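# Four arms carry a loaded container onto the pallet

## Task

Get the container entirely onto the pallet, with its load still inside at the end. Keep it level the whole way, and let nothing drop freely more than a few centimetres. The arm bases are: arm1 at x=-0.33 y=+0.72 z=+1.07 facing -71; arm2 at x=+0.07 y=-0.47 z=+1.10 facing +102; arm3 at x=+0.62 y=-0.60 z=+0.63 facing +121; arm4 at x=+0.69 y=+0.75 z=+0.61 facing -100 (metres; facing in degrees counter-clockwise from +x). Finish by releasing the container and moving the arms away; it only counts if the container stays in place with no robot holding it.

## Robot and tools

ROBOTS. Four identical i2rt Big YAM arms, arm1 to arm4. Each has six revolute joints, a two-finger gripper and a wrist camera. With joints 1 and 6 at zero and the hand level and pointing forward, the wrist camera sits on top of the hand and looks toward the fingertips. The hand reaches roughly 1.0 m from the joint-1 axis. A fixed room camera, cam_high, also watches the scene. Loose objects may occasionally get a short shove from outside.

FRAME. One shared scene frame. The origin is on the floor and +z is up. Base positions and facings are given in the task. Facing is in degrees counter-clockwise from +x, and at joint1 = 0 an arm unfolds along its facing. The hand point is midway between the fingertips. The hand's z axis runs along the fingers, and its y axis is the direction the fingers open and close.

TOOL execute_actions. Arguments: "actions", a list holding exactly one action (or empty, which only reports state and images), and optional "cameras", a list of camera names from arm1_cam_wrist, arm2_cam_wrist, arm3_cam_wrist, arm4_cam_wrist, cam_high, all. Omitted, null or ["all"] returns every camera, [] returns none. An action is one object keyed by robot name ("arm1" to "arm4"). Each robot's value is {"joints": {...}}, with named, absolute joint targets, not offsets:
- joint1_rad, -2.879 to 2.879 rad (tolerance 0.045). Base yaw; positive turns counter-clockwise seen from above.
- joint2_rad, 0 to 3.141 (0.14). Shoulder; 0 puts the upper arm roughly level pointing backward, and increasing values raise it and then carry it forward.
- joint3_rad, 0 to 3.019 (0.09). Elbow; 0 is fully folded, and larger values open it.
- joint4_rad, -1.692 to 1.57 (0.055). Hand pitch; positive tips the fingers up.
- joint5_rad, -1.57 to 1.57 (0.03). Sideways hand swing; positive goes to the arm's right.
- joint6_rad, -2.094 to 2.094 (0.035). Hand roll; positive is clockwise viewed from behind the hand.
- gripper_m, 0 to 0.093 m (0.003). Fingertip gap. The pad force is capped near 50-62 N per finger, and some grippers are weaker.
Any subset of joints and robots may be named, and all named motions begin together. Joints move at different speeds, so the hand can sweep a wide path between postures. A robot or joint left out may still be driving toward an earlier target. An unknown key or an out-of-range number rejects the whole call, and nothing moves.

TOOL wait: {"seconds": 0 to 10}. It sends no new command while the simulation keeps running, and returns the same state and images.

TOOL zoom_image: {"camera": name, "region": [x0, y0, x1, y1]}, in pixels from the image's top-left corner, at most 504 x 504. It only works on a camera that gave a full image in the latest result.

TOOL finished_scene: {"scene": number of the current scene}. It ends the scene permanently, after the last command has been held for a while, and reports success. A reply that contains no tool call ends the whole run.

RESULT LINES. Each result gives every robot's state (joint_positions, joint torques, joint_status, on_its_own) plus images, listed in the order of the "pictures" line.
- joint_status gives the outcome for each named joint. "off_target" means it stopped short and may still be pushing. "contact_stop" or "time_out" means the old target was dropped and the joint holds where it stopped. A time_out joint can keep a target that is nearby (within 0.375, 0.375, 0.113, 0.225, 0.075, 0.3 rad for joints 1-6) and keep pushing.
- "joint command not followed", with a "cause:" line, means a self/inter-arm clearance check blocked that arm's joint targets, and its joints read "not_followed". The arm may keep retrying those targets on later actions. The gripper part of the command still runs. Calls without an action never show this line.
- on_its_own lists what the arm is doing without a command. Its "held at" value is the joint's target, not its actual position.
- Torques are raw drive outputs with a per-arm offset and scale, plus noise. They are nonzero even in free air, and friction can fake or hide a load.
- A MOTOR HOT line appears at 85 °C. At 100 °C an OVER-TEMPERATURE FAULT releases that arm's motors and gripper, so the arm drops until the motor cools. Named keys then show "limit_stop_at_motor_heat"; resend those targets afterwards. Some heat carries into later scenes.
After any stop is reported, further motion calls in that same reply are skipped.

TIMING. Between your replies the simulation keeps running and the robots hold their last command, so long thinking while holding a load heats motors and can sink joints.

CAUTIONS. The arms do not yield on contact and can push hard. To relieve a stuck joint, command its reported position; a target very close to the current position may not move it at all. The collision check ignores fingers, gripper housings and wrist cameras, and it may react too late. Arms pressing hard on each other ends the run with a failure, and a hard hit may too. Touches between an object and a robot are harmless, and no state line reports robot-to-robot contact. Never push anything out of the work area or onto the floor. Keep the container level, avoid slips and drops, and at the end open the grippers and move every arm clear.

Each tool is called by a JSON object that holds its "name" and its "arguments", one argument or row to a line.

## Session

{"name": "execute_actions", "arguments": {
  "actions": []
}}

Scene clock: 0.00 s.
Joint torques (N m, as the arm reports them, + toward a larger angle): no reading
Motor temperatures (°C, as the motors report them): arm1=[20 23 28 20 19 21] | arm2=[20 23 24 22 23 21] | arm3=[23 22 23 23 21 22] | arm4=[23 21 24 21 20 22]
arm1.joint_positions: joint1_rad=+0.235 joint2_rad=+0.507 joint3_rad=+1.391 joint4_rad=-1.227 joint5_rad=-0.147 joint6_rad=+0.055 gripper_m=+0.094
arm1.joint_status: not commanded
arm1.hand: x=-0.2022 y=+0.5685 z=+1.6553 quat_wxyz=(-0.540, -0.376, -0.724, +0.210) (m; scene frame)
arm2.joint_positions: joint1_rad=+0.307 joint2_rad=+0.613 joint3_rad=+1.363 joint4_rad=-1.218 joint5_rad=-0.024 joint6_rad=-0.190 gripper_m=+0.094
arm2.joint_status: not commanded
arm2.hand: x=-0.0470 y=-0.2587 z=+1.6595 quat_wxyz=(-0.297, +0.772, -0.353, -0.438) (m; scene frame)
arm3.joint_positions: joint1_rad=-0.042 joint2_rad=+0.578 joint3_rad=+1.359 joint4_rad=-1.381 joint5_rad=-0.161 joint6_rad=+0.306 gripper_m=+0.094
arm3.joint_status: not commanded
arm3.hand: x=+0.4864 y=-0.4158 z=+1.1526 quat_wxyz=(-0.107, +0.706, -0.535, -0.452) (m; scene frame)
arm4.joint_positions: joint1_rad=+0.210 joint2_rad=+0.584 joint3_rad=+1.435 joint4_rad=-1.422 joint5_rad=+0.032 joint6_rad=-0.175 gripper_m=+0.094
arm4.joint_status: not commanded
arm4.hand: x=+0.6919 y=+0.5519 z=+1.1610 quat_wxyz=(-0.304, -0.558, -0.675, +0.376) (m; scene frame)
pictures: arm1_cam_wrist, arm2_cam_wrist, arm3_cam_wrist, arm4_cam_wrist, cam_high
Images, in order (width x height): arm1_cam_wrist 504x504, arm2_cam_wrist 504x504, arm3_cam_wrist 504x504, arm4_cam_wrist 504x504, cam_high 504x504.

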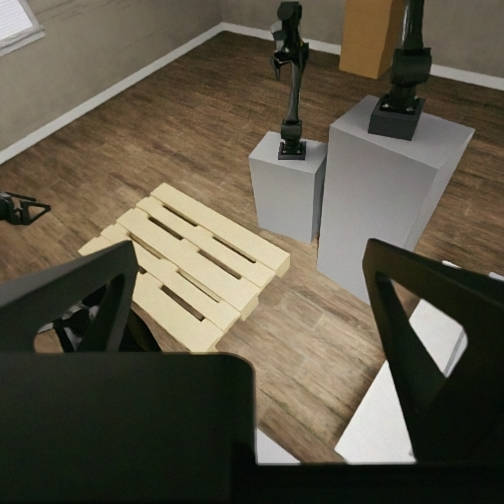

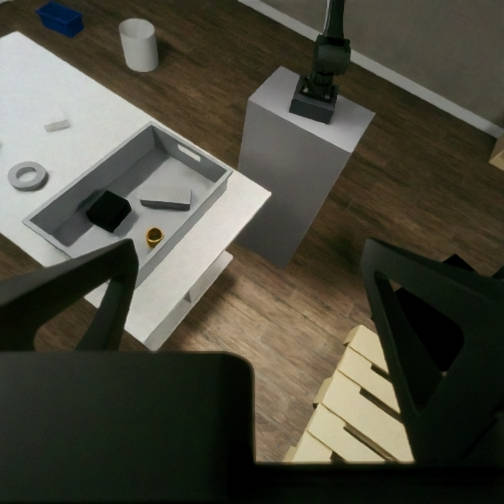

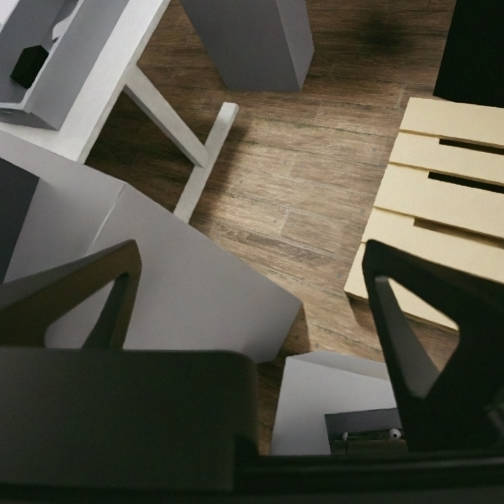

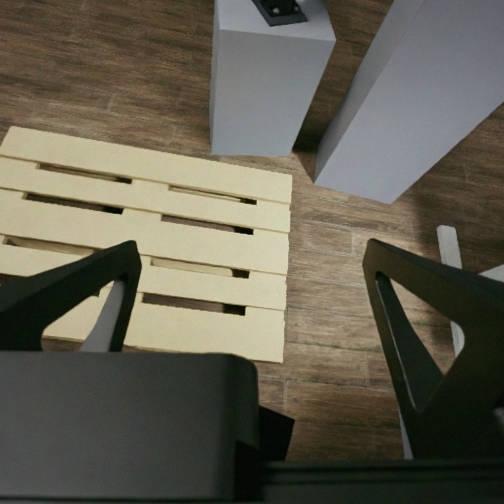

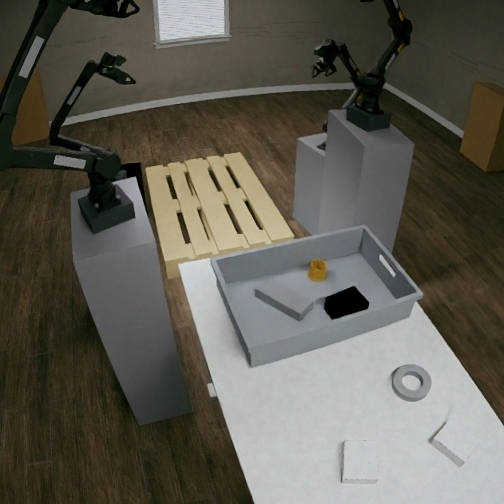

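{"name": "execute_actions", "arguments": {
  "actions": [
    {"arm1":{"joints":{"joint1_rad":-1.155,"joint2_rad":2.47,"joint3_rad":1.86,"joint4_rad":-0.92,"joint5_rad":0,"joint6_rad":-0.835}},"arm2":{"joints":{"joint1_rad":0.735,"joint2_rad":2.481,"joint3_rad":1.72,"joint4_rad":-0.768,"joint5_rad":0,"joint6_rad":0.95}},"arm3":{"joints":{"joint1_rad":0.122,"joint2_rad":0.9,"joint3_rad":0.9,"joint4_rad":-1.29,"joint5_rad":0,"joint6_rad":-0.927}},"arm4":{"joints":{"joint1_rad":-0.683,"joint2_rad":0.9,"joint3_rad":0.9,"joint4_rad":-1.33,"joint5_rad":0,"joint6_rad":0.733}}}
  ],
  "cameras": ["arm1_cam_wrist","arm2_cam_wrist","cam_high"]
}}

Scene clock: 12.13 s.
Joint torques (N m, as the arm reports them, + toward a larger angle): arm1=[ -0.67 -26.     8.52   0.62  -0.16  -0.12] | arm2=[ -0.02 -21.46   8.66   0.26   0.15   0.19] | arm3=[-0.35 -6.75  9.58  1.19  0.09 -0.24] | arm4=[ 0.78 -3.28 11.95  0.94 -0.05  0.12]
Motor temperatures (°C, as the motors report them): arm1=[20 23 30 20 19 21] | arm2=[20 23 26 22 23 21] | arm3=[23 22 25 23 21 22] | arm4=[23 21 26 21 20 22]
arm1.joint_positions: joint1_rad=-1.153 joint2_rad=+2.465 joint3_rad=+1.845 joint4_rad=-0.917 joint5_rad=+0.001 joint6_rad=-0.823 gripper_m=+0.094
arm1.joint_status: all done
arm1.hand: x=-0.8241 y=+0.2580 z=+0.9141 quat_wxyz=(+0.000, -0.707, -0.707, +0.017) (m; scene frame)
arm2.joint_positions: joint1_rad=+0.733 joint2_rad=+2.456 joint3_rad=+1.716 joint4_rad=-0.772 joint5_rad=-0.002 joint6_rad=+0.936 gripper_m=+0.094
arm2.joint_status: all done
arm2.hand: x=-0.4592 y=-0.0846 z=+0.9270 quat_wxyz=(+0.008, +0.708, -0.705, -0.036) (m; scene frame)
arm3.joint_positions: joint1_rad=+0.112 joint2_rad=+0.907 joint3_rad=+0.879 joint4_rad=-1.298 joint5_rad=-0.004 joint6_rad=-0.912 gripper_m=+0.094
arm3.joint_status: all done
arm3.hand: x=+0.4435 y=-0.3687 z=+0.8473 quat_wxyz=(-0.090, +0.993, -0.004, -0.071) (m; scene frame)
arm4.joint_positions: joint1_rad=-0.676 joint2_rad=+0.898 joint3_rad=+0.894 joint4_rad=-1.332 joint5_rad=+0.000 joint6_rad=+0.717 gripper_m=+0.094
arm4.joint_status: all done
arm4.hand: x=+0.4802 y=+0.5697 z=+0.8399 quat_wxyz=(-0.081, -0.993, +0.002, +0.090) (m; scene frame)
pictures: arm1_cam_wrist, arm2_cam_wrist, cam_high
Images, in order (width x height): arm1_cam_wrist 504x504, arm2_cam_wrist 504x504, cam_high 504x504.

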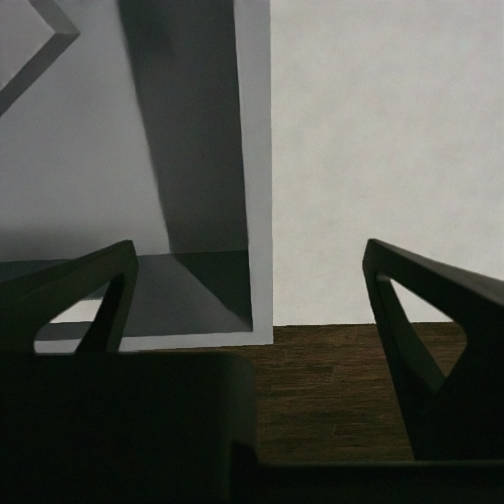

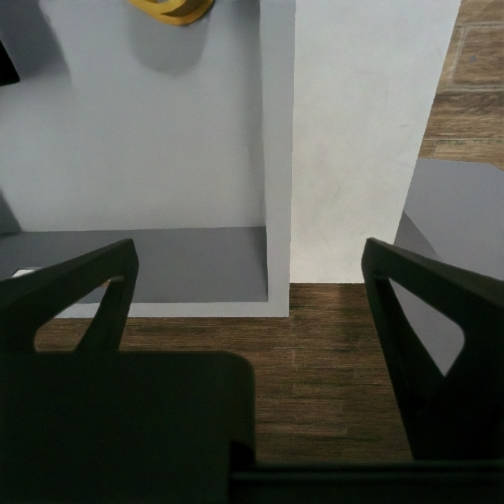

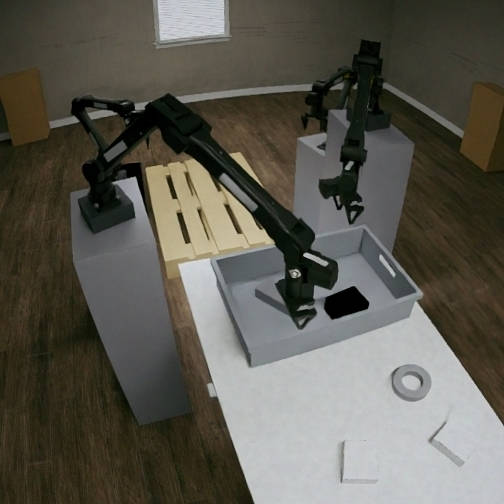

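{"name": "execute_actions", "arguments": {
  "actions": [
    {"arm1":{"joints":{"joint1_rad":-1.14,"joint2_rad":2.655,"joint3_rad":1.995,"joint4_rad":-0.895}},"arm2":{"joints":{"joint1_rad":0.76,"joint2_rad":2.64,"joint3_rad":1.76,"joint4_rad":-0.69,"joint6_rad":0.975}}}
  ],
  "cameras": ["arm1_cam_wrist","arm2_cam_wrist"]
}}

Scene clock: 25.40 s.
Joint torques (N m, as the arm reports them, + toward a larger angle): arm1=[  0.29 -27.97   8.8    0.93  -0.15  -0.12] | arm2=[  0.21 -22.45   8.81   0.46   0.16   0.2 ] | arm3=[-0.73 -7.1   9.69  1.24  0.14 -0.25] | arm4=[ 0.8  -3.27 11.94  0.95 -0.05  0.12]
Motor temperatures (°C, as the motors report them): arm1=[20 25 31 20 19 21] | arm2=[20 24 26 22 23 21] | arm3=[23 22 26 23 21 22] | arm4=[23 21 27 21 20 22]
arm1.joint_positions: joint1_rad=-1.153 joint2_rad=+2.660 joint3_rad=+1.969 joint4_rad=-0.903 joint5_rad=+0.001 joint6_rad=-0.823 gripper_m=+0.094
arm1.joint_status: all done
arm1.hand: x=-0.8228 y=+0.2588 z=+0.8233 quat_wxyz=(-0.001, -0.707, -0.707, -0.012) (m; scene frame)
arm2.joint_positions: joint1_rad=+0.758 joint2_rad=+2.630 joint3_rad=+1.740 joint4_rad=-0.702 joint5_rad=-0.002 joint6_rad=+0.961 gripper_m=+0.094
arm2.joint_status: all done
arm2.hand: x=-0.4422 y=-0.1169 z=+0.8256 quat_wxyz=(+0.002, +0.709, -0.706, +0.004) (m; scene frame)
arm3.joint_positions: joint1_rad=+0.112 joint2_rad=+0.907 joint3_rad=+0.879 joint4_rad=-1.298 joint5_rad=-0.004 joint6_rad=-0.912 gripper_m=+0.094
arm3.joint_status: not commanded
arm3.hand: x=+0.4435 y=-0.3687 z=+0.8473 quat_wxyz=(-0.090, +0.993, -0.004, -0.071) (m; scene frame)
arm4.joint_positions: joint1_rad=-0.676 joint2_rad=+0.898 joint3_rad=+0.894 joint4_rad=-1.332 joint5_rad=+0.000 joint6_rad=+0.717 gripper_m=+0.094
arm4.joint_status: not commanded
arm4.hand: x=+0.4802 y=+0.5697 z=+0.8399 quat_wxyz=(-0.081, -0.993, +0.002, +0.090) (m; scene frame)
pictures: arm1_cam_wrist, arm2_cam_wrist
Images, in order (width x height): arm1_cam_wrist 504x504, arm2_cam_wrist 504x504.

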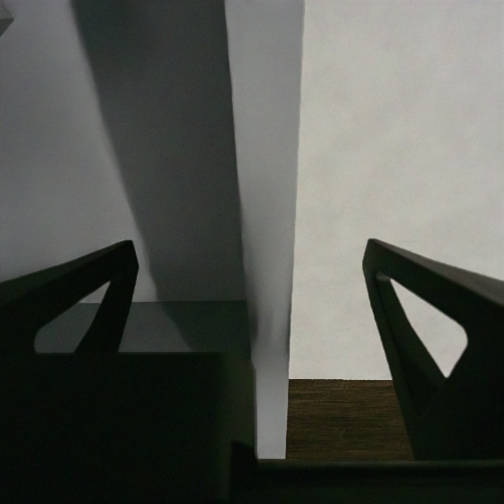

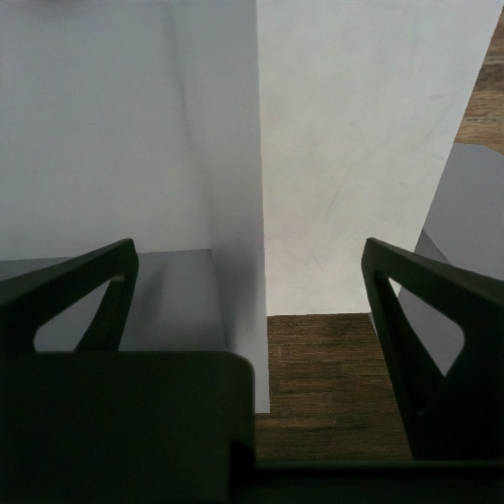

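{"name": "execute_actions", "arguments": {
  "actions": [
    {"arm1":{"joints":{"joint2_rad":2.765,"joint3_rad":2.075,"joint4_rad":-0.845}},"arm2":{"joints":{"joint2_rad":2.755,"joint3_rad":1.855,"joint4_rad":-0.65}}}
  ],
  "cameras": []
}}

{"name": "execute_actions", "arguments": {
  "actions": [
    {"arm2":{"joints":{"gripper_m":0}},"arm1":{"joints":{"gripper_m":0}}}
  ],
  "cameras": ["arm1_cam_wrist","arm2_cam_wrist"]
}}

Scene clock: 30.13 s.
Joint torques (N m, as the arm reports them, + toward a larger angle): arm1=[  0.23 -26.67   8.87   1.12  -0.15  -0.11] | arm2=[  0.04 -20.99   9.54   0.46   0.16   0.19] | arm3=[-0.71 -6.44  9.67  1.22  0.08 -0.21] | arm4=[ 0.82 -3.27 11.94  0.95 -0.05  0.11]
Motor temperatures (°C, as the motors report them): arm1=[20 25 31 20 19 21] | arm2=[20 24 26 22 23 21] | arm3=[23 21 26 23 21 22] | arm4=[23 21 27 21 20 22]
arm1.joint_positions: joint1_rad=-1.153 joint2_rad=+2.752 joint3_rad=+2.048 joint4_rad=-0.855 joint5_rad=+0.001 joint6_rad=-0.824 gripper_m=+0.094
arm1.joint_status: all done
arm1.hand: x=-0.8334 y=+0.2488 z=+0.7853 quat_wxyz=(-0.001, -0.707, -0.707, +0.006) (m; scene frame)
arm2.joint_positions: joint1_rad=+0.758 joint2_rad=+2.714 joint3_rad=+1.828 joint4_rad=-0.661 joint5_rad=-0.002 joint6_rad=+0.961 gripper_m=+0.094
arm2.joint_status: all done
arm2.hand: x=-0.4602 y=-0.1046 z=+0.7961 quat_wxyz=(+0.006, +0.708, -0.706, -0.018) (m; scene frame)
arm3.joint_positions: joint1_rad=+0.112 joint2_rad=+0.907 joint3_rad=+0.879 joint4_rad=-1.298 joint5_rad=-0.004 joint6_rad=-0.912 gripper_m=+0.094
arm3.joint_status: not commanded
arm3.hand: x=+0.4435 y=-0.3687 z=+0.8473 quat_wxyz=(-0.090, +0.993, -0.004, -0.071) (m; scene frame)
arm4.joint_positions: joint1_rad=-0.676 joint2_rad=+0.898 joint3_rad=+0.894 joint4_rad=-1.332 joint5_rad=+0.000 joint6_rad=+0.717 gripper_m=+0.094
arm4.joint_status: not commanded
arm4.hand: x=+0.4802 y=+0.5697 z=+0.8399 quat_wxyz=(-0.081, -0.993, +0.002, +0.090) (m; scene frame)
pictures: none
No camera images: the call's "cameras" was empty. Leave "cameras" out to get every camera's image.

Scene clock: 30.87 s.
Joint torques (N m, as the arm reports them, + toward a larger angle): arm1=[  0.42 -26.85   8.99   1.28   0.34   0.06] | arm2=[ -0.08 -21.24   9.54   0.26   0.39   0.4 ] | arm3=[-0.57 -6.51  9.65  1.24  0.08 -0.23] | arm4=[ 0.81 -3.27 11.93  0.95 -0.05  0.12]
Motor temperatures (°C, as the motors report them): arm1=[20 25 31 20 19 21] | arm2=[20 24 26 22 23 21] | arm3=[23 21 26 23 21 22] | arm4=[23 21 27 21 20 22]
arm1.joint_positions: joint1_rad=-1.155 joint2_rad=+2.752 joint3_rad=+2.048 joint4_rad=-0.861 joint5_rad=-0.012 joint6_rad=-0.841 gripper_m=+0.013
arm1.joint_status: gripper_m off_target (ended at +0.013, target +0.000)
arm1.hand: x=-0.8318 y=+0.2493 z=+0.7853 quat_wxyz=(-0.007, -0.702, -0.713, +0.003) (m; scene frame)
arm2.joint_positions: joint1_rad=+0.759 joint2_rad=+2.720 joint3_rad=+1.828 joint4_rad=-0.655 joint5_rad=-0.007 joint6_rad=+0.942 gripper_m=+0.013
arm2.joint_status: gripper_m off_target (ended at +0.013, target +0.000)
arm2.hand: x=-0.4601 y=-0.1064 z=+0.7926 quat_wxyz=(+0.008, +0.715, -0.699, -0.018) (m; scene frame)
arm3.joint_positions: joint1_rad=+0.112 joint2_rad=+0.907 joint3_rad=+0.879 joint4_rad=-1.298 joint5_rad=-0.004 joint6_rad=-0.912 gripper_m=+0.094
arm3.joint_status: not commanded
arm3.hand: x=+0.4435 y=-0.3687 z=+0.8473 quat_wxyz=(-0.090, +0.993, -0.004, -0.071) (m; scene frame)
arm4.joint_positions: joint1_rad=-0.676 joint2_rad=+0.898 joint3_rad=+0.894 joint4_rad=-1.332 joint5_rad=+0.000 joint6_rad=+0.717 gripper_m=+0.094
arm4.joint_status: not commanded
arm4.hand: x=+0.4802 y=+0.5697 z=+0.8399 quat_wxyz=(-0.081, -0.993, +0.002, +0.090) (m; scene frame)
pictures: arm1_cam_wrist, arm2_cam_wrist
Images, in order (width x height): arm1_cam_wrist 504x504, arm2_cam_wrist 504x504.

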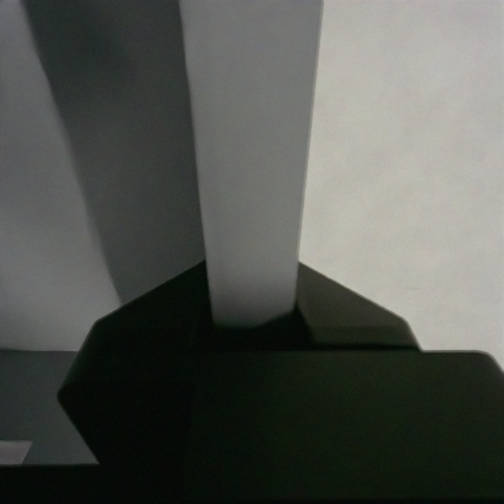

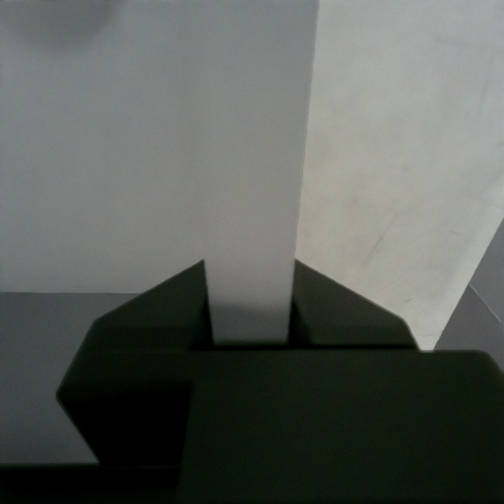

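{"name": "execute_actions", "arguments": {
  "actions": [
    {"arm1":{"joints":{"joint2_rad":2.532,"joint3_rad":2.045,"joint4_rad":-0.905}},"arm2":{"joints":{"joint2_rad":2.49,"joint3_rad":1.83,"joint4_rad":-0.75}}}
  ],
  "cameras": ["cam_high"]
}}

Scene clock: 39.03 s.
Joint torques (N m, as the arm reports them, + toward a larger angle): arm1=[  1.25 -38.1   10.66   0.87   0.1    0.08] | arm2=[ -0.9  -32.86  10.25  -0.69   1.89   0.21] | arm3=[-0.38 -6.88  9.57  1.21  0.11 -0.22] | arm4=[ 0.79 -3.31 11.93  0.95 -0.05  0.11]
Motor temperatures (°C, as the motors report them): arm1=[20 26 31 20 19 21] | arm2=[20 25 26 22 23 21] | arm3=[23 21 26 23 21 22] | arm4=[23 21 27 21 20 22]
arm1.joint_positions: joint1_rad=-1.167 joint2_rad=+2.635 joint3_rad=+2.003 joint4_rad=-0.911 joint5_rad=-0.006 joint6_rad=-0.842 gripper_m=+0.012
arm1.joint_status: all done
arm1.hand: x=-0.8457 y=+0.2492 z=+0.8503 quat_wxyz=(-0.004, -0.705, -0.709, +0.014) (m; scene frame)
arm2.joint_positions: joint1_rad=+0.769 joint2_rad=+2.605 joint3_rad=+1.802 joint4_rad=-0.735 joint5_rad=-0.041 joint6_rad=+0.960 gripper_m=+0.013
arm2.joint_status: all done
arm2.hand: x=-0.4786 y=-0.1086 z=+0.8580 quat_wxyz=(+0.026, +0.713, -0.701, -0.020) (m; scene frame)
arm3.joint_positions: joint1_rad=+0.112 joint2_rad=+0.907 joint3_rad=+0.879 joint4_rad=-1.298 joint5_rad=-0.004 joint6_rad=-0.912 gripper_m=+0.094
arm3.joint_status: not commanded
arm3.hand: x=+0.4435 y=-0.3687 z=+0.8473 quat_wxyz=(-0.090, +0.993, -0.004, -0.071) (m; scene frame)
arm4.joint_positions: joint1_rad=-0.676 joint2_rad=+0.898 joint3_rad=+0.894 joint4_rad=-1.332 joint5_rad=+0.000 joint6_rad=+0.717 gripper_m=+0.094
arm4.joint_status: not commanded
arm4.hand: x=+0.4802 y=+0.5697 z=+0.8399 quat_wxyz=(-0.081, -0.993, +0.002, +0.090) (m; scene frame)
pictures: cam_high
Images, in order (width x height): cam_high 504x504.

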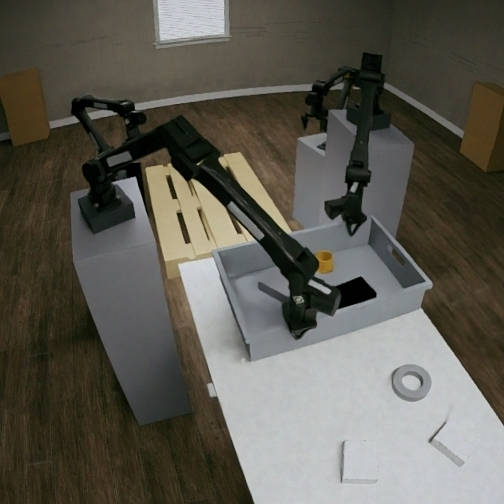

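{"name": "execute_actions", "arguments": {
  "actions": [
    {"arm1":{"joints":{"joint1_rad":-1.02,"joint2_rad":2.30,"joint3_rad":1.525,"joint4_rad":-0.655,"joint6_rad":-0.685}},"arm2":{"joints":{"joint1_rad":0.62,"joint2_rad":2.337,"joint3_rad":1.46,"joint4_rad":-0.55,"joint5_rad":0.01,"joint6_rad":0.83}}}
  ],
  "cameras": []
}}

{"name": "execute_actions", "arguments": {
  "actions": [
    {"arm1":{"joints":{"joint1_rad":-0.835,"joint2_rad":2.212,"joint3_rad":1.285,"joint4_rad":-0.51,"joint6_rad":-0.50}},"arm2":{"joints":{"joint1_rad":0.452,"joint2_rad":2.265,"joint3_rad":1.175,"joint4_rad":-0.372,"joint6_rad":0.66}}}
  ],
  "cameras": []
}}

{"name": "execute_actions", "arguments": {
  "actions": [
    {"arm1":{"joints":{"joint1_rad":-0.607,"joint2_rad":2.162,"joint3_rad":1.128,"joint4_rad":-0.415,"joint6_rad":-0.272}},"arm2":{"joints":{"joint1_rad":0.218,"joint2_rad":2.222,"joint3_rad":0.978,"joint4_rad":-0.233,"joint6_rad":0.425}}}
  ],
  "cameras": ["cam_high"]
}}

Scene clock: 54.93 s.
Joint torques (N m, as the arm reports them, + toward a larger angle): arm1=[  1.1  -33.52   8.28   1.18   0.67   0.11] | arm2=[  0.54 -28.14   8.07   0.5    1.14   0.09] | arm3=[-0.84 -6.59  9.58  1.14  0.11 -0.22] | arm4=[ 0.78 -3.27 11.95  0.95 -0.05  0.12]
Motor temperatures (°C, as the motors report them): arm1=[20 28 33 20 19 21] | arm2=[20 26 27 22 25 21] | arm3=[23 21 26 23 21 22] | arm4=[23 21 27 21 20 22]
arm1.joint_positions: joint1_rad=-1.049 joint2_rad=+2.403 joint3_rad=+1.493 joint4_rad=-0.669 joint5_rad=-0.020 joint6_rad=-0.698 gripper_m=+0.012
arm1.joint_status: all done
arm1.hand: x=-0.7055 y=+0.2810 z=+0.8549 quat_wxyz=(-0.011, -0.714, -0.700, -0.006) (m; scene frame)
arm2.joint_positions: joint1_rad=+0.614 joint2_rad=+2.431 joint3_rad=+1.440 joint4_rad=-0.561 joint5_rad=-0.014 joint6_rad=+0.826 gripper_m=+0.013
arm2.joint_status: all done
arm2.hand: x=-0.3474 y=-0.0855 z=+0.8711 quat_wxyz=(+0.010, +0.705, -0.709, -0.015) (m; scene frame)
arm3.joint_positions: joint1_rad=+0.112 joint2_rad=+0.907 joint3_rad=+0.879 joint4_rad=-1.298 joint5_rad=-0.004 joint6_rad=-0.912 gripper_m=+0.094
arm3.joint_status: not commanded
arm3.hand: x=+0.4435 y=-0.3687 z=+0.8473 quat_wxyz=(-0.090, +0.993, -0.004, -0.071) (m; scene frame)
arm4.joint_positions: joint1_rad=-0.676 joint2_rad=+0.898 joint3_rad=+0.894 joint4_rad=-1.332 joint5_rad=+0.000 joint6_rad=+0.717 gripper_m=+0.094
arm4.joint_status: not commanded
arm4.hand: x=+0.4802 y=+0.5697 z=+0.8399 quat_wxyz=(-0.081, -0.993, +0.002, +0.090) (m; scene frame)
pictures: none
No camera images: the call's "cameras" was empty. Leave "cameras" out to get every camera's image.

Scene clock: 56.17 s.
Joint torques (N m, as the arm reports them, + toward a larger angle): arm1=[  0.5  -29.38   8.2    0.94   0.28  -0.07] | arm2=[  1.   -24.37   6.35   0.05   1.25   0.04] | arm3=[-0.55 -6.88  9.56  1.22  0.09 -0.22] | arm4=[ 0.82 -3.29 11.93  0.95 -0.05  0.12]
Motor temperatures (°C, as the motors report them): arm1=[20 28 32 20 19 21] | arm2=[20 26 27 22 25 21] | arm3=[23 21 26 23 21 22] | arm4=[23 21 27 21 20 22]
arm1.joint_positions: joint1_rad=-0.849 joint2_rad=+2.303 joint3_rad=+1.240 joint4_rad=-0.517 joint5_rad=-0.010 joint6_rad=-0.493 gripper_m=+0.012
arm1.joint_status: all done
arm1.hand: x=-0.5771 y=+0.2768 z=+0.8544 quat_wxyz=(-0.005, -0.716, -0.698, -0.006) (m; scene frame)
arm2.joint_positions: joint1_rad=+0.440 joint2_rad=+2.349 joint3_rad=+1.152 joint4_rad=-0.374 joint5_rad=-0.016 joint6_rad=+0.660 gripper_m=+0.013
arm2.joint_status: all done
arm2.hand: x=-0.2202 y=-0.0923 z=+0.8601 quat_wxyz=(+0.011, +0.702, -0.712, -0.008) (m; scene frame)
arm3.joint_positions: joint1_rad=+0.112 joint2_rad=+0.907 joint3_rad=+0.879 joint4_rad=-1.298 joint5_rad=-0.004 joint6_rad=-0.912 gripper_m=+0.094
arm3.joint_status: not commanded
arm3.hand: x=+0.4435 y=-0.3687 z=+0.8473 quat_wxyz=(-0.090, +0.993, -0.004, -0.071) (m; scene frame)
arm4.joint_positions: joint1_rad=-0.676 joint2_rad=+0.898 joint3_rad=+0.894 joint4_rad=-1.332 joint5_rad=+0.000 joint6_rad=+0.717 gripper_m=+0.094
arm4.joint_status: not commanded
arm4.hand: x=+0.4802 y=+0.5697 z=+0.8399 quat_wxyz=(-0.081, -0.993, +0.002, +0.090) (m; scene frame)
pictures: none
No camera images: the call's "cameras" was empty. Leave "cameras" out to get every camera's image.

Scene clock: 57.40 s.
Joint torques (N m, as the arm reports them, + toward a larger angle): arm1=[  0.47 -26.55   7.2    0.96   0.1   -0.1 ] | arm2=[  1.37 -21.31   4.8    0.13   1.37   0.05] | arm3=[-0.42 -6.67  9.66  1.25  0.12 -0.22] | arm4=[ 0.77 -3.29 11.94  0.95 -0.05  0.11]
Motor temperatures (°C, as the motors report them): arm1=[20 28 32 20 19 21] | arm2=[20 26 26 22 25 21] | arm3=[23 21 26 23 21 22] | arm4=[23 21 27 21 20 22]
arm1.joint_positions: joint1_rad=-0.619 joint2_rad=+2.241 joint3_rad=+1.088 joint4_rad=-0.422 joint5_rad=-0.004 joint6_rad=-0.262 gripper_m=+0.012
arm1.joint_status: all done
arm1.hand: x=-0.4578 y=+0.2740 z=+0.8580 quat_wxyz=(-0.002, -0.716, -0.698, -0.003) (m; scene frame)
arm2.joint_positions: joint1_rad=+0.203 joint2_rad=+2.293 joint3_rad=+0.958 joint4_rad=-0.236 joint5_rad=-0.020 joint6_rad=+0.424 gripper_m=+0.013
arm2.joint_status: all done
arm2.hand: x=-0.0987 y=-0.0938 z=+0.8598 quat_wxyz=(+0.012, +0.702, -0.712, -0.010) (m; scene frame)
arm3.joint_positions: joint1_rad=+0.112 joint2_rad=+0.907 joint3_rad=+0.879 joint4_rad=-1.298 joint5_rad=-0.004 joint6_rad=-0.912 gripper_m=+0.094
arm3.joint_status: not commanded
arm3.hand: x=+0.4435 y=-0.3687 z=+0.8473 quat_wxyz=(-0.090, +0.993, -0.004, -0.071) (m; scene frame)
arm4.joint_positions: joint1_rad=-0.676 joint2_rad=+0.898 joint3_rad=+0.894 joint4_rad=-1.332 joint5_rad=+0.000 joint6_rad=+0.717 gripper_m=+0.094
arm4.joint_status: not commanded
arm4.hand: x=+0.4802 y=+0.5697 z=+0.8399 quat_wxyz=(-0.081, -0.993, +0.002, +0.090) (m; scene frame)
pictures: cam_high
Images, in order (width x height): cam_high 504x504.

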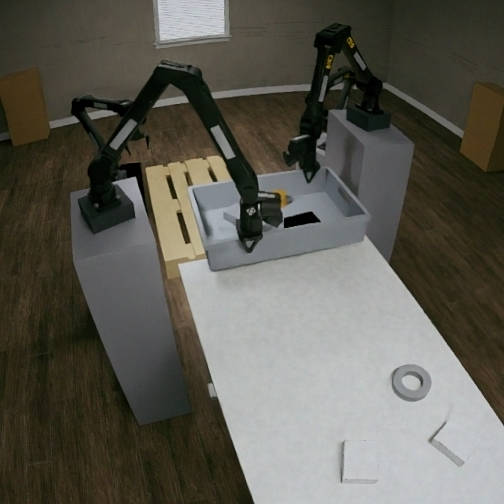

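{"name": "execute_actions", "arguments": {
  "actions": [
    {"arm1":{"joints":{"joint1_rad":-0.345,"joint2_rad":2.14,"joint3_rad":1.068,"joint4_rad":-0.378,"joint6_rad":-0.005}},"arm2":{"joints":{"joint1_rad":-0.075,"joint2_rad":2.212,"joint3_rad":0.882,"joint4_rad":-0.158,"joint6_rad":0.13}}}
  ],
  "cameras": []
}}

{"name": "execute_actions", "arguments": {
  "actions": [
    {"arm1":{"joints":{"joint1_rad":-0.08,"joint2_rad":2.155,"joint3_rad":1.125,"joint4_rad":-0.41,"joint6_rad":0.265}},"arm2":{"joints":{"joint1_rad":-0.39,"joint2_rad":2.212,"joint3_rad":0.905,"joint4_rad":-0.17,"joint6_rad":-0.185}}}
  ],
  "cameras": []
}}

{"name": "execute_actions", "arguments": {
  "actions": [
    {"arm1":{"joints":{"joint1_rad":0.135,"joint2_rad":2.37,"joint3_rad":1.31,"joint4_rad":-0.38,"joint6_rad":0.482}},"arm2":{"joints":{"joint1_rad":-0.652,"joint2_rad":2.43,"joint3_rad":1.092,"joint4_rad":-0.135,"joint6_rad":-0.452}}}
  ],
  "cameras": []
}}

{"name": "execute_actions", "arguments": {
  "actions": [
    {"arm1":{"joints":{"joint1_rad":0.315,"joint2_rad":2.61,"joint3_rad":1.625,"joint4_rad":-0.445,"joint6_rad":0.67}},"arm2":{"joints":{"joint1_rad":-0.863,"joint2_rad":2.655,"joint3_rad":1.41,"joint4_rad":-0.22,"joint6_rad":-0.66}}}
  ],
  "cameras": []
}}

{"name": "execute_actions", "arguments": {
  "actions": [
    {"arm1":{"joints":{"joint1_rad":0.44,"joint2_rad":2.865,"joint3_rad":2.055,"joint4_rad":-0.60,"joint6_rad":0.805}},"arm2":{"joints":{"joint1_rad":-1.01,"joint2_rad":2.885,"joint3_rad":1.815,"joint4_rad":-0.37,"joint6_rad":-0.80}},"arm3":{"joints":{"joint2_rad":1.35,"joint3_rad":1.1}},"arm4":{"joints":{"joint2_rad":1.35,"joint3_rad":1.15}}}
  ],
  "cameras": ["cam_high"]
}}

Scene clock: 70.93 s.
Joint torques (N m, as the arm reports them, + toward a larger angle): arm1=[  0.23 -26.43   6.16   0.98   0.01  -0.07] | arm2=[  2.05 -20.02   3.21   0.19   1.23   0.13] | arm3=[-0.44 -6.81  9.65  1.16  0.11 -0.22] | arm4=[ 0.8  -3.28 11.94  0.95 -0.05  0.12]
Motor temperatures (°C, as the motors report them): arm1=[20 27 31 20 19 21] | arm2=[20 26 26 22 25 21] | arm3=[23 21 26 23 21 22] | arm4=[23 21 28 21 20 22]
arm1.joint_positions: joint1_rad=-0.355 joint2_rad=+2.226 joint3_rad=+1.035 joint4_rad=-0.386 joint5_rad=-0.001 joint6_rad=+0.002 gripper_m=+0.012
arm1.joint_status: all done
arm1.hand: x=-0.3371 y=+0.2726 z=+0.8571 quat_wxyz=(+0.000, -0.716, -0.698, -0.003) (m; scene frame)
arm2.joint_positions: joint1_rad=-0.098 joint2_rad=+2.282 joint3_rad=+0.870 joint4_rad=-0.162 joint5_rad=-0.017 joint6_rad=+0.122 gripper_m=+0.013
arm2.joint_status: all done
arm2.hand: x=+0.0244 y=-0.0928 z=+0.8557 quat_wxyz=(+0.011, +0.702, -0.712, -0.011) (m; scene frame)
arm3.joint_positions: joint1_rad=+0.112 joint2_rad=+0.907 joint3_rad=+0.879 joint4_rad=-1.298 joint5_rad=-0.004 joint6_rad=-0.912 gripper_m=+0.094
arm3.joint_status: not commanded
arm3.hand: x=+0.4435 y=-0.3687 z=+0.8473 quat_wxyz=(-0.090, +0.993, -0.004, -0.071) (m; scene frame)
arm4.joint_positions: joint1_rad=-0.676 joint2_rad=+0.898 joint3_rad=+0.894 joint4_rad=-1.332 joint5_rad=+0.000 joint6_rad=+0.717 gripper_m=+0.094
arm4.joint_status: not commanded
arm4.hand: x=+0.4802 y=+0.5697 z=+0.8399 quat_wxyz=(-0.081, -0.993, +0.002, +0.090) (m; scene frame)
pictures: none
No camera images: the call's "cameras" was empty. Leave "cameras" out to get every camera's image.

Scene clock: 72.20 s.
Joint torques (N m, as the arm reports them, + toward a larger angle): arm1=[ -0.42 -25.37   9.03   0.5    0.04  -0.25] | arm2=[  2.05 -19.91   4.67  -0.12   1.29  -0.04] | arm3=[-0.26 -6.57  9.62  1.2   0.1  -0.22] | arm4=[ 0.82 -3.29 11.93  0.96 -0.05  0.12]
Motor temperatures (°C, as the motors report them): arm1=[20 27 31 20 19 21] | arm2=[20 26 25 22 25 21] | arm3=[23 21 26 23 21 22] | arm4=[23 21 28 21 20 22]
arm1.joint_positions: joint1_rad=-0.082 joint2_rad=+2.226 joint3_rad=+1.061 joint4_rad=-0.405 joint5_rad=-0.001 joint6_rad=+0.289 gripper_m=+0.012
arm1.joint_status: all done
arm1.hand: x=-0.2140 y=+0.2758 z=+0.8611 quat_wxyz=(-0.002, -0.722, -0.692, -0.001) (m; scene frame)
arm2.joint_positions: joint1_rad=-0.411 joint2_rad=+2.278 joint3_rad=+0.878 joint4_rad=-0.167 joint5_rad=-0.019 joint6_rad=-0.177 gripper_m=+0.013
arm2.joint_status: all done
arm2.hand: x=+0.1436 y=-0.0932 z=+0.8558 quat_wxyz=(+0.007, +0.697, -0.717, -0.015) (m; scene frame)
arm3.joint_positions: joint1_rad=+0.112 joint2_rad=+0.907 joint3_rad=+0.879 joint4_rad=-1.298 joint5_rad=-0.004 joint6_rad=-0.912 gripper_m=+0.094
arm3.joint_status: not commanded
arm3.hand: x=+0.4435 y=-0.3687 z=+0.8473 quat_wxyz=(-0.090, +0.993, -0.004, -0.071) (m; scene frame)
arm4.joint_positions: joint1_rad=-0.676 joint2_rad=+0.898 joint3_rad=+0.894 joint4_rad=-1.332 joint5_rad=+0.000 joint6_rad=+0.717 gripper_m=+0.094
arm4.joint_status: not commanded
arm4.hand: x=+0.4802 y=+0.5697 z=+0.8399 quat_wxyz=(-0.081, -0.993, +0.002, +0.090) (m; scene frame)
pictures: none
No camera images: the call's "cameras" was empty. Leave "cameras" out to get every camera's image.

Scene clock: 73.43 s.
Joint torques (N m, as the arm reports them, + toward a larger angle): arm1=[ -1.04 -29.16   7.26   0.51   0.29  -0.24] | arm2=[  2.65 -20.75   3.72   1.17   0.71  -0.02] | arm3=[-0.45 -6.93  9.54  1.21  0.11 -0.24] | arm4=[ 0.81 -3.26 11.94  0.94 -0.05  0.11]
Motor temperatures (°C, as the motors report them): arm1=[20 27 31 20 19 21] | arm2=[20 26 25 22 25 21] | arm3=[23 21 27 23 21 22] | arm4=[23 21 28 21 20 22]
arm1.joint_positions: joint1_rad=+0.135 joint2_rad=+2.455 joint3_rad=+1.265 joint4_rad=-0.378 joint5_rad=-0.008 joint6_rad=+0.506 gripper_m=+0.012
arm1.joint_status: all done
arm1.hand: x=-0.1002 y=+0.2723 z=+0.7862 quat_wxyz=(-0.004, -0.721, -0.693, -0.004) (m; scene frame)
arm2.joint_positions: joint1_rad=-0.681 joint2_rad=+2.484 joint3_rad=+1.073 joint4_rad=-0.162 joint5_rad=-0.006 joint6_rad=-0.446 gripper_m=+0.013
arm2.joint_status: all done
arm2.hand: x=+0.2601 y=-0.0931 z=+0.7878 quat_wxyz=(+0.005, +0.697, -0.717, -0.009) (m; scene frame)
arm3.joint_positions: joint1_rad=+0.112 joint2_rad=+0.907 joint3_rad=+0.879 joint4_rad=-1.298 joint5_rad=-0.004 joint6_rad=-0.912 gripper_m=+0.094
arm3.joint_status: not commanded
arm3.hand: x=+0.4435 y=-0.3687 z=+0.8473 quat_wxyz=(-0.090, +0.993, -0.004, -0.071) (m; scene frame)
arm4.joint_positions: joint1_rad=-0.676 joint2_rad=+0.898 joint3_rad=+0.894 joint4_rad=-1.332 joint5_rad=+0.000 joint6_rad=+0.717 gripper_m=+0.094
arm4.joint_status: not commanded
arm4.hand: x=+0.4802 y=+0.5697 z=+0.8399 quat_wxyz=(-0.081, -0.993, +0.002, +0.090) (m; scene frame)
pictures: none
No camera images: the call's "cameras" was empty. Leave "cameras" out to get every camera's image.

Scene clock: 74.73 s.
Joint torques (N m, as the arm reports them, + toward a larger angle): arm1=[ -1.22 -32.17   8.26   0.38   0.55  -0.3 ] | arm2=[  2.32 -23.28   5.55   0.71   0.48  -0.13] | arm3=[-0.84 -6.49  9.64  1.19  0.1  -0.25] | arm4=[ 0.82 -3.25 11.94  0.95 -0.05  0.12]
Motor temperatures (°C, as the motors report them): arm1=[20 27 31 20 19 21] | arm2=[20 26 25 22 25 21] | arm3=[23 21 27 23 21 22] | arm4=[23 21 28 21 20 22]
arm1.joint_positions: joint1_rad=+0.320 joint2_rad=+2.702 joint3_rad=+1.574 joint4_rad=-0.436 joint5_rad=-0.014 joint6_rad=+0.699 gripper_m=+0.012
arm1.joint_status: all done
arm1.hand: x=+0.0138 y=+0.2756 z=+0.7079 quat_wxyz=(-0.005, -0.724, -0.690, -0.007) (m; scene frame)
arm2.joint_positions: joint1_rad=-0.887 joint2_rad=+2.708 joint3_rad=+1.379 joint4_rad=-0.236 joint5_rad=-0.002 joint6_rad=-0.644 gripper_m=+0.013
arm2.joint_status: all done
arm2.hand: x=+0.3726 y=-0.0916 z=+0.7119 quat_wxyz=(+0.001, +0.694, -0.720, -0.008) (m; scene frame)
arm3.joint_positions: joint1_rad=+0.112 joint2_rad=+0.907 joint3_rad=+0.879 joint4_rad=-1.298 joint5_rad=-0.004 joint6_rad=-0.912 gripper_m=+0.094
arm3.joint_status: not commanded
arm3.hand: x=+0.4435 y=-0.3687 z=+0.8473 quat_wxyz=(-0.090, +0.993, -0.004, -0.071) (m; scene frame)
arm4.joint_positions: joint1_rad=-0.676 joint2_rad=+0.898 joint3_rad=+0.894 joint4_rad=-1.332 joint5_rad=+0.000 joint6_rad=+0.717 gripper_m=+0.094
arm4.joint_status: not commanded
arm4.hand: x=+0.4802 y=+0.5697 z=+0.8399 quat_wxyz=(-0.081, -0.993, +0.002, +0.090) (m; scene frame)
pictures: none
No camera images: the call's "cameras" was empty. Leave "cameras" out to get every camera's image.

Scene clock: 76.00 s.
Joint torques (N m, as the arm reports them, + toward a larger angle): arm1=[ -0.67 -34.16  11.36   0.1    0.51  -0.21] | arm2=[  1.24 -25.15   9.83   0.63   0.56  -0.21] | arm3=[ -0.61 -14.15   9.63   0.55   0.09  -0.26] | arm4=[ 0.85 -9.34 13.13  0.6  -0.05  0.12]
Motor temperatures (°C, as the motors report them): arm1=[20 27 31 20 19 21] | arm2=[20 26 25 22 25 21] | arm3=[23 21 27 23 21 22] | arm4=[23 21 28 21 20 22]
arm1.joint_positions: joint1_rad=+0.442 joint2_rad=+2.956 joint3_rad=+1.977 joint4_rad=-0.585 joint5_rad=-0.012 joint6_rad=+0.825 gripper_m=+0.012
arm1.joint_status: all done
arm1.hand: x=+0.1094 y=+0.2749 z=+0.6401 quat_wxyz=(-0.005, -0.726, -0.688, -0.006) (m; scene frame)
arm2.joint_positions: joint1_rad=-1.023 joint2_rad=+2.936 joint3_rad=+1.752 joint4_rad=-0.385 joint5_rad=-0.004 joint6_rad=-0.776 gripper_m=+0.013
arm2.joint_status: all done
arm2.hand: x=+0.4669 y=-0.0920 z=+0.6414 quat_wxyz=(+0.002, +0.693, -0.721, -0.008) (m; scene frame)
arm3.joint_positions: joint1_rad=+0.112 joint2_rad=+1.367 joint3_rad=+1.067 joint4_rad=-1.296 joint5_rad=-0.003 joint6_rad=-0.913 gripper_m=+0.094
arm3.joint_status: all done
arm3.hand: x=+0.3916 y=-0.3000 z=+0.7813 quat_wxyz=(+0.016, +1.000, -0.004, +0.011) (m; scene frame)
arm4.joint_positions: joint1_rad=-0.676 joint2_rad=+1.357 joint3_rad=+1.126 joint4_rad=-1.332 joint5_rad=+0.000 joint6_rad=+0.718 gripper_m=+0.094
arm4.joint_status: all done
arm4.hand: x=+0.4018 y=+0.5015 z=+0.7942 quat_wxyz=(-0.007, -1.000, +0.002, +0.005) (m; scene frame)
pictures: cam_high
Images, in order (width x height): cam_high 504x504.

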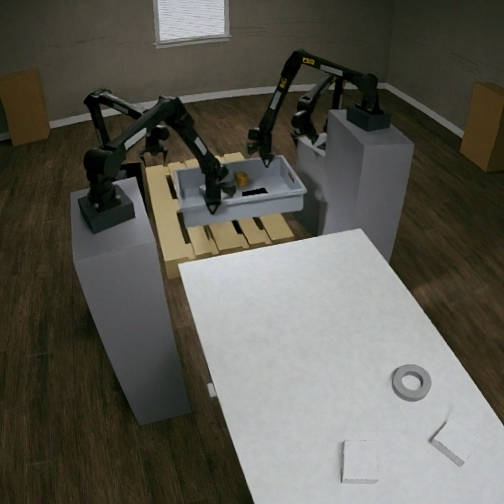

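{"name": "execute_actions", "arguments": {
  "actions": [
    {"arm3":{"joints":{"joint1_rad":0.15,"joint2_rad":1.745,"joint3_rad":1.515,"joint4_rad":-1.285,"joint6_rad":-0.83}},"arm4":{"joints":{"joint1_rad":-0.70,"joint2_rad":1.74,"joint3_rad":1.535,"joint4_rad":-1.32,"joint6_rad":0.765}}}
  ],
  "cameras": ["arm3_cam_wrist","arm4_cam_wrist"]
}}

Scene clock: 82.57 s.
Joint torques (N m, as the arm reports them, + toward a larger angle): arm1=[ -0.71 -34.29  11.44   0.16   0.5   -0.2 ] | arm2=[  1.29 -25.22   9.85   0.62   0.56  -0.21] | arm3=[ -0.57 -20.43  11.16   0.58   0.08  -0.02] | arm4=[  0.6  -14.33  14.46   0.66  -0.04   0.13]
Motor temperatures (°C, as the motors report them): arm1=[20 28 32 20 19 21] | arm2=[20 26 26 22 25 21] | arm3=[23 22 27 23 21 22] | arm4=[23 21 28 21 20 22]
arm1.joint_positions: joint1_rad=+0.442 joint2_rad=+2.956 joint3_rad=+1.977 joint4_rad=-0.585 joint5_rad=-0.012 joint6_rad=+0.825 gripper_m=+0.012
arm1.joint_status: not commanded
arm1.hand: x=+0.1094 y=+0.2749 z=+0.6401 quat_wxyz=(-0.005, -0.726, -0.688, -0.006) (m; scene frame)
arm2.joint_positions: joint1_rad=-1.023 joint2_rad=+2.936 joint3_rad=+1.752 joint4_rad=-0.385 joint5_rad=-0.004 joint6_rad=-0.776 gripper_m=+0.013
arm2.joint_status: not commanded
arm2.hand: x=+0.4669 y=-0.0920 z=+0.6414 quat_wxyz=(+0.002, +0.693, -0.721, -0.008) (m; scene frame)
arm3.joint_positions: joint1_rad=+0.140 joint2_rad=+1.755 joint3_rad=+1.460 joint4_rad=-1.290 joint5_rad=-0.003 joint6_rad=-0.845 gripper_m=+0.094
arm3.joint_status: all done
arm3.hand: x=+0.2899 y=-0.1904 z=+0.7560 quat_wxyz=(+0.012, +1.000, -0.024, +0.009) (m; scene frame)
arm4.joint_positions: joint1_rad=-0.690 joint2_rad=+1.739 joint3_rad=+1.497 joint4_rad=-1.326 joint5_rad=+0.000 joint6_rad=+0.749 gripper_m=+0.094
arm4.joint_status: all done
arm4.hand: x=+0.2896 y=+0.4138 z=+0.7686 quat_wxyz=(-0.005, -1.000, +0.024, +0.003) (m; scene frame)
pictures: arm3_cam_wrist, arm4_cam_wrist
Images, in order (width x height): arm3_cam_wrist 504x504, arm4_cam_wrist 504x504.

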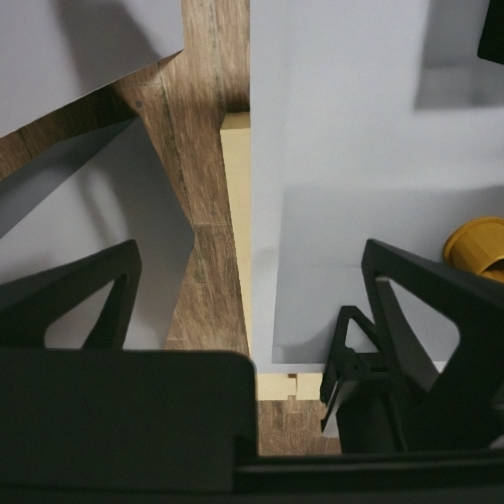

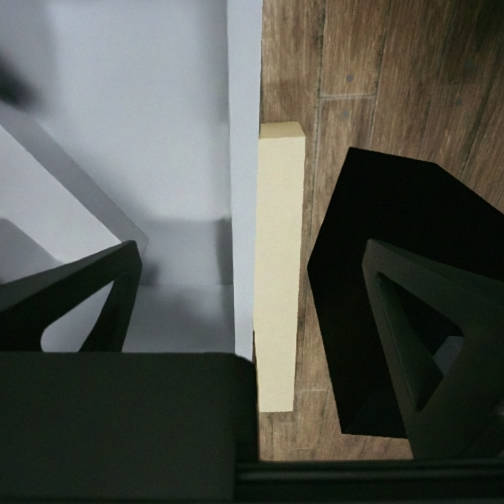

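{"name": "execute_actions", "arguments": {
  "actions": [
    {"arm3":{"joints":{"joint2_rad":1.83,"joint3_rad":1.41,"joint4_rad":-1.125}},"arm4":{"joints":{"joint2_rad":1.82,"joint3_rad":1.425,"joint4_rad":-1.165}}}
  ],
  "cameras": []
}}

{"name": "execute_actions", "arguments": {
  "actions": [
    {"arm3":{"joints":{"joint2_rad":1.90,"joint3_rad":1.345,"joint4_rad":-0.995,"gripper_m":0.07}},"arm4":{"joints":{"joint2_rad":1.892,"joint3_rad":1.355,"joint4_rad":-1.025,"gripper_m":0.07}}}
  ],
  "cameras": ["arm3_cam_wrist","arm4_cam_wrist"]
}}

Scene clock: 90.13 s.
Joint torques (N m, as the arm reports them, + toward a larger angle): arm1=[ -0.78 -34.27  11.4    0.15   0.49  -0.22] | arm2=[  1.24 -25.19   9.86   0.61   0.56  -0.21] | arm3=[ -0.72 -21.03   7.61   0.93   0.09  -0.03] | arm4=[  0.66 -14.49  10.8    0.89  -0.05   0.13]
Motor temperatures (°C, as the motors report them): arm1=[20 28 33 20 19 21] | arm2=[20 26 26 22 24 21] | arm3=[23 22 27 23 21 22] | arm4=[23 22 29 21 20 22]
arm1.joint_positions: joint1_rad=+0.442 joint2_rad=+2.956 joint3_rad=+1.977 joint4_rad=-0.585 joint5_rad=-0.012 joint6_rad=+0.825 gripper_m=+0.012
arm1.joint_status: not commanded
arm1.hand: x=+0.1094 y=+0.2749 z=+0.6401 quat_wxyz=(-0.005, -0.726, -0.688, -0.006) (m; scene frame)
arm2.joint_positions: joint1_rad=-1.023 joint2_rad=+2.936 joint3_rad=+1.752 joint4_rad=-0.385 joint5_rad=-0.004 joint6_rad=-0.776 gripper_m=+0.013
arm2.joint_status: not commanded
arm2.hand: x=+0.4669 y=-0.0920 z=+0.6414 quat_wxyz=(+0.002, +0.693, -0.721, -0.008) (m; scene frame)
arm3.joint_positions: joint1_rad=+0.140 joint2_rad=+1.838 joint3_rad=+1.399 joint4_rad=-1.137 joint5_rad=-0.003 joint6_rad=-0.845 gripper_m=+0.094
arm3.joint_status: all done
arm3.hand: x=+0.2830 y=-0.1817 z=+0.6924 quat_wxyz=(+0.008, +1.000, -0.024, +0.005) (m; scene frame)
arm4.joint_positions: joint1_rad=-0.690 joint2_rad=+1.814 joint3_rad=+1.418 joint4_rad=-1.178 joint5_rad=+0.000 joint6_rad=+0.749 gripper_m=+0.094
arm4.joint_status: all done
arm4.hand: x=+0.2840 y=+0.4087 z=+0.7021 quat_wxyz=(-0.003, -1.000, +0.025, +0.001) (m; scene frame)
pictures: none
No camera images: the call's "cameras" was empty. Leave "cameras" out to get every camera's image.

Scene clock: 91.07 s.
Joint torques (N m, as the arm reports them, + toward a larger angle): arm1=[ -0.75 -34.81  11.39   0.26   0.58  -0.23] | arm2=[  1.42 -25.3    9.84   0.62   0.68  -0.22] | arm3=[ -0.37 -20.37   6.77   1.14   0.07  -0.03] | arm4=[  0.63 -14.08   9.95   0.86  -0.05   0.13]
Motor temperatures (°C, as the motors report them): arm1=[20 29 33 20 19 21] | arm2=[20 26 26 22 24 21] | arm3=[23 22 27 23 21 22] | arm4=[23 22 28 21 20 22]
arm1.joint_positions: joint1_rad=+0.441 joint2_rad=+2.956 joint3_rad=+1.977 joint4_rad=-0.586 joint5_rad=-0.014 joint6_rad=+0.826 gripper_m=+0.012
arm1.joint_status: not commanded
arm1.hand: x=+0.1091 y=+0.2749 z=+0.6402 quat_wxyz=(-0.004, -0.726, -0.688, -0.007) (m; scene frame)
arm2.joint_positions: joint1_rad=-1.023 joint2_rad=+2.936 joint3_rad=+1.752 joint4_rad=-0.385 joint5_rad=-0.007 joint6_rad=-0.776 gripper_m=+0.013
arm2.joint_status: not commanded
arm2.hand: x=+0.4663 y=-0.0920 z=+0.6411 quat_wxyz=(+0.002, +0.693, -0.721, -0.010) (m; scene frame)
arm3.joint_positions: joint1_rad=+0.141 joint2_rad=+1.898 joint3_rad=+1.340 joint4_rad=-1.009 joint5_rad=-0.003 joint6_rad=-0.844 gripper_m=+0.070
arm3.joint_status: all done
arm3.hand: x=+0.2825 y=-0.1813 z=+0.6420 quat_wxyz=(+0.004, +1.000, -0.025, +0.002) (m; scene frame)
arm4.joint_positions: joint1_rad=-0.690 joint2_rad=+1.883 joint3_rad=+1.350 joint4_rad=-1.038 joint5_rad=+0.000 joint6_rad=+0.749 gripper_m=+0.070
arm4.joint_status: all done
arm4.hand: x=+0.2829 y=+0.4075 z=+0.6440 quat_wxyz=(-0.004, -1.000, +0.025, +0.002) (m; scene frame)
pictures: arm3_cam_wrist, arm4_cam_wrist
Images, in order (width x height): arm3_cam_wrist 504x504, arm4_cam_wrist 504x504.

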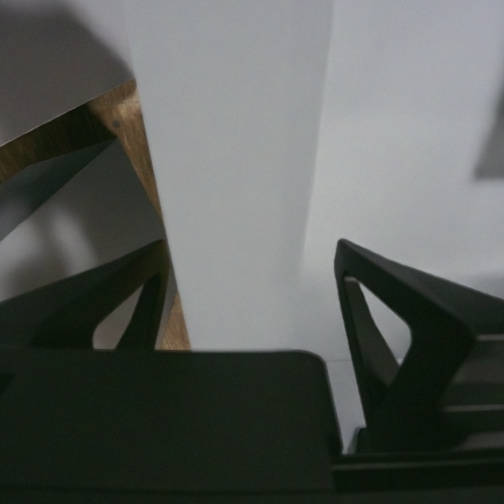

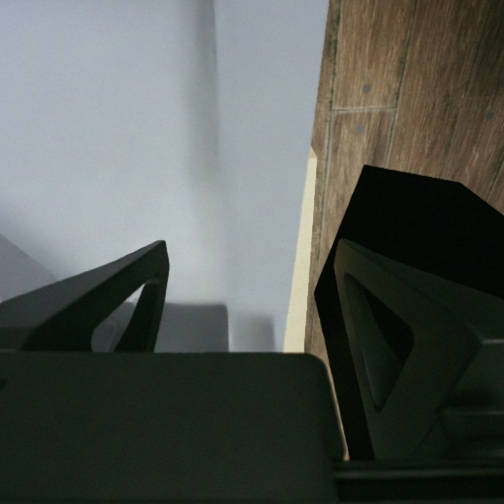

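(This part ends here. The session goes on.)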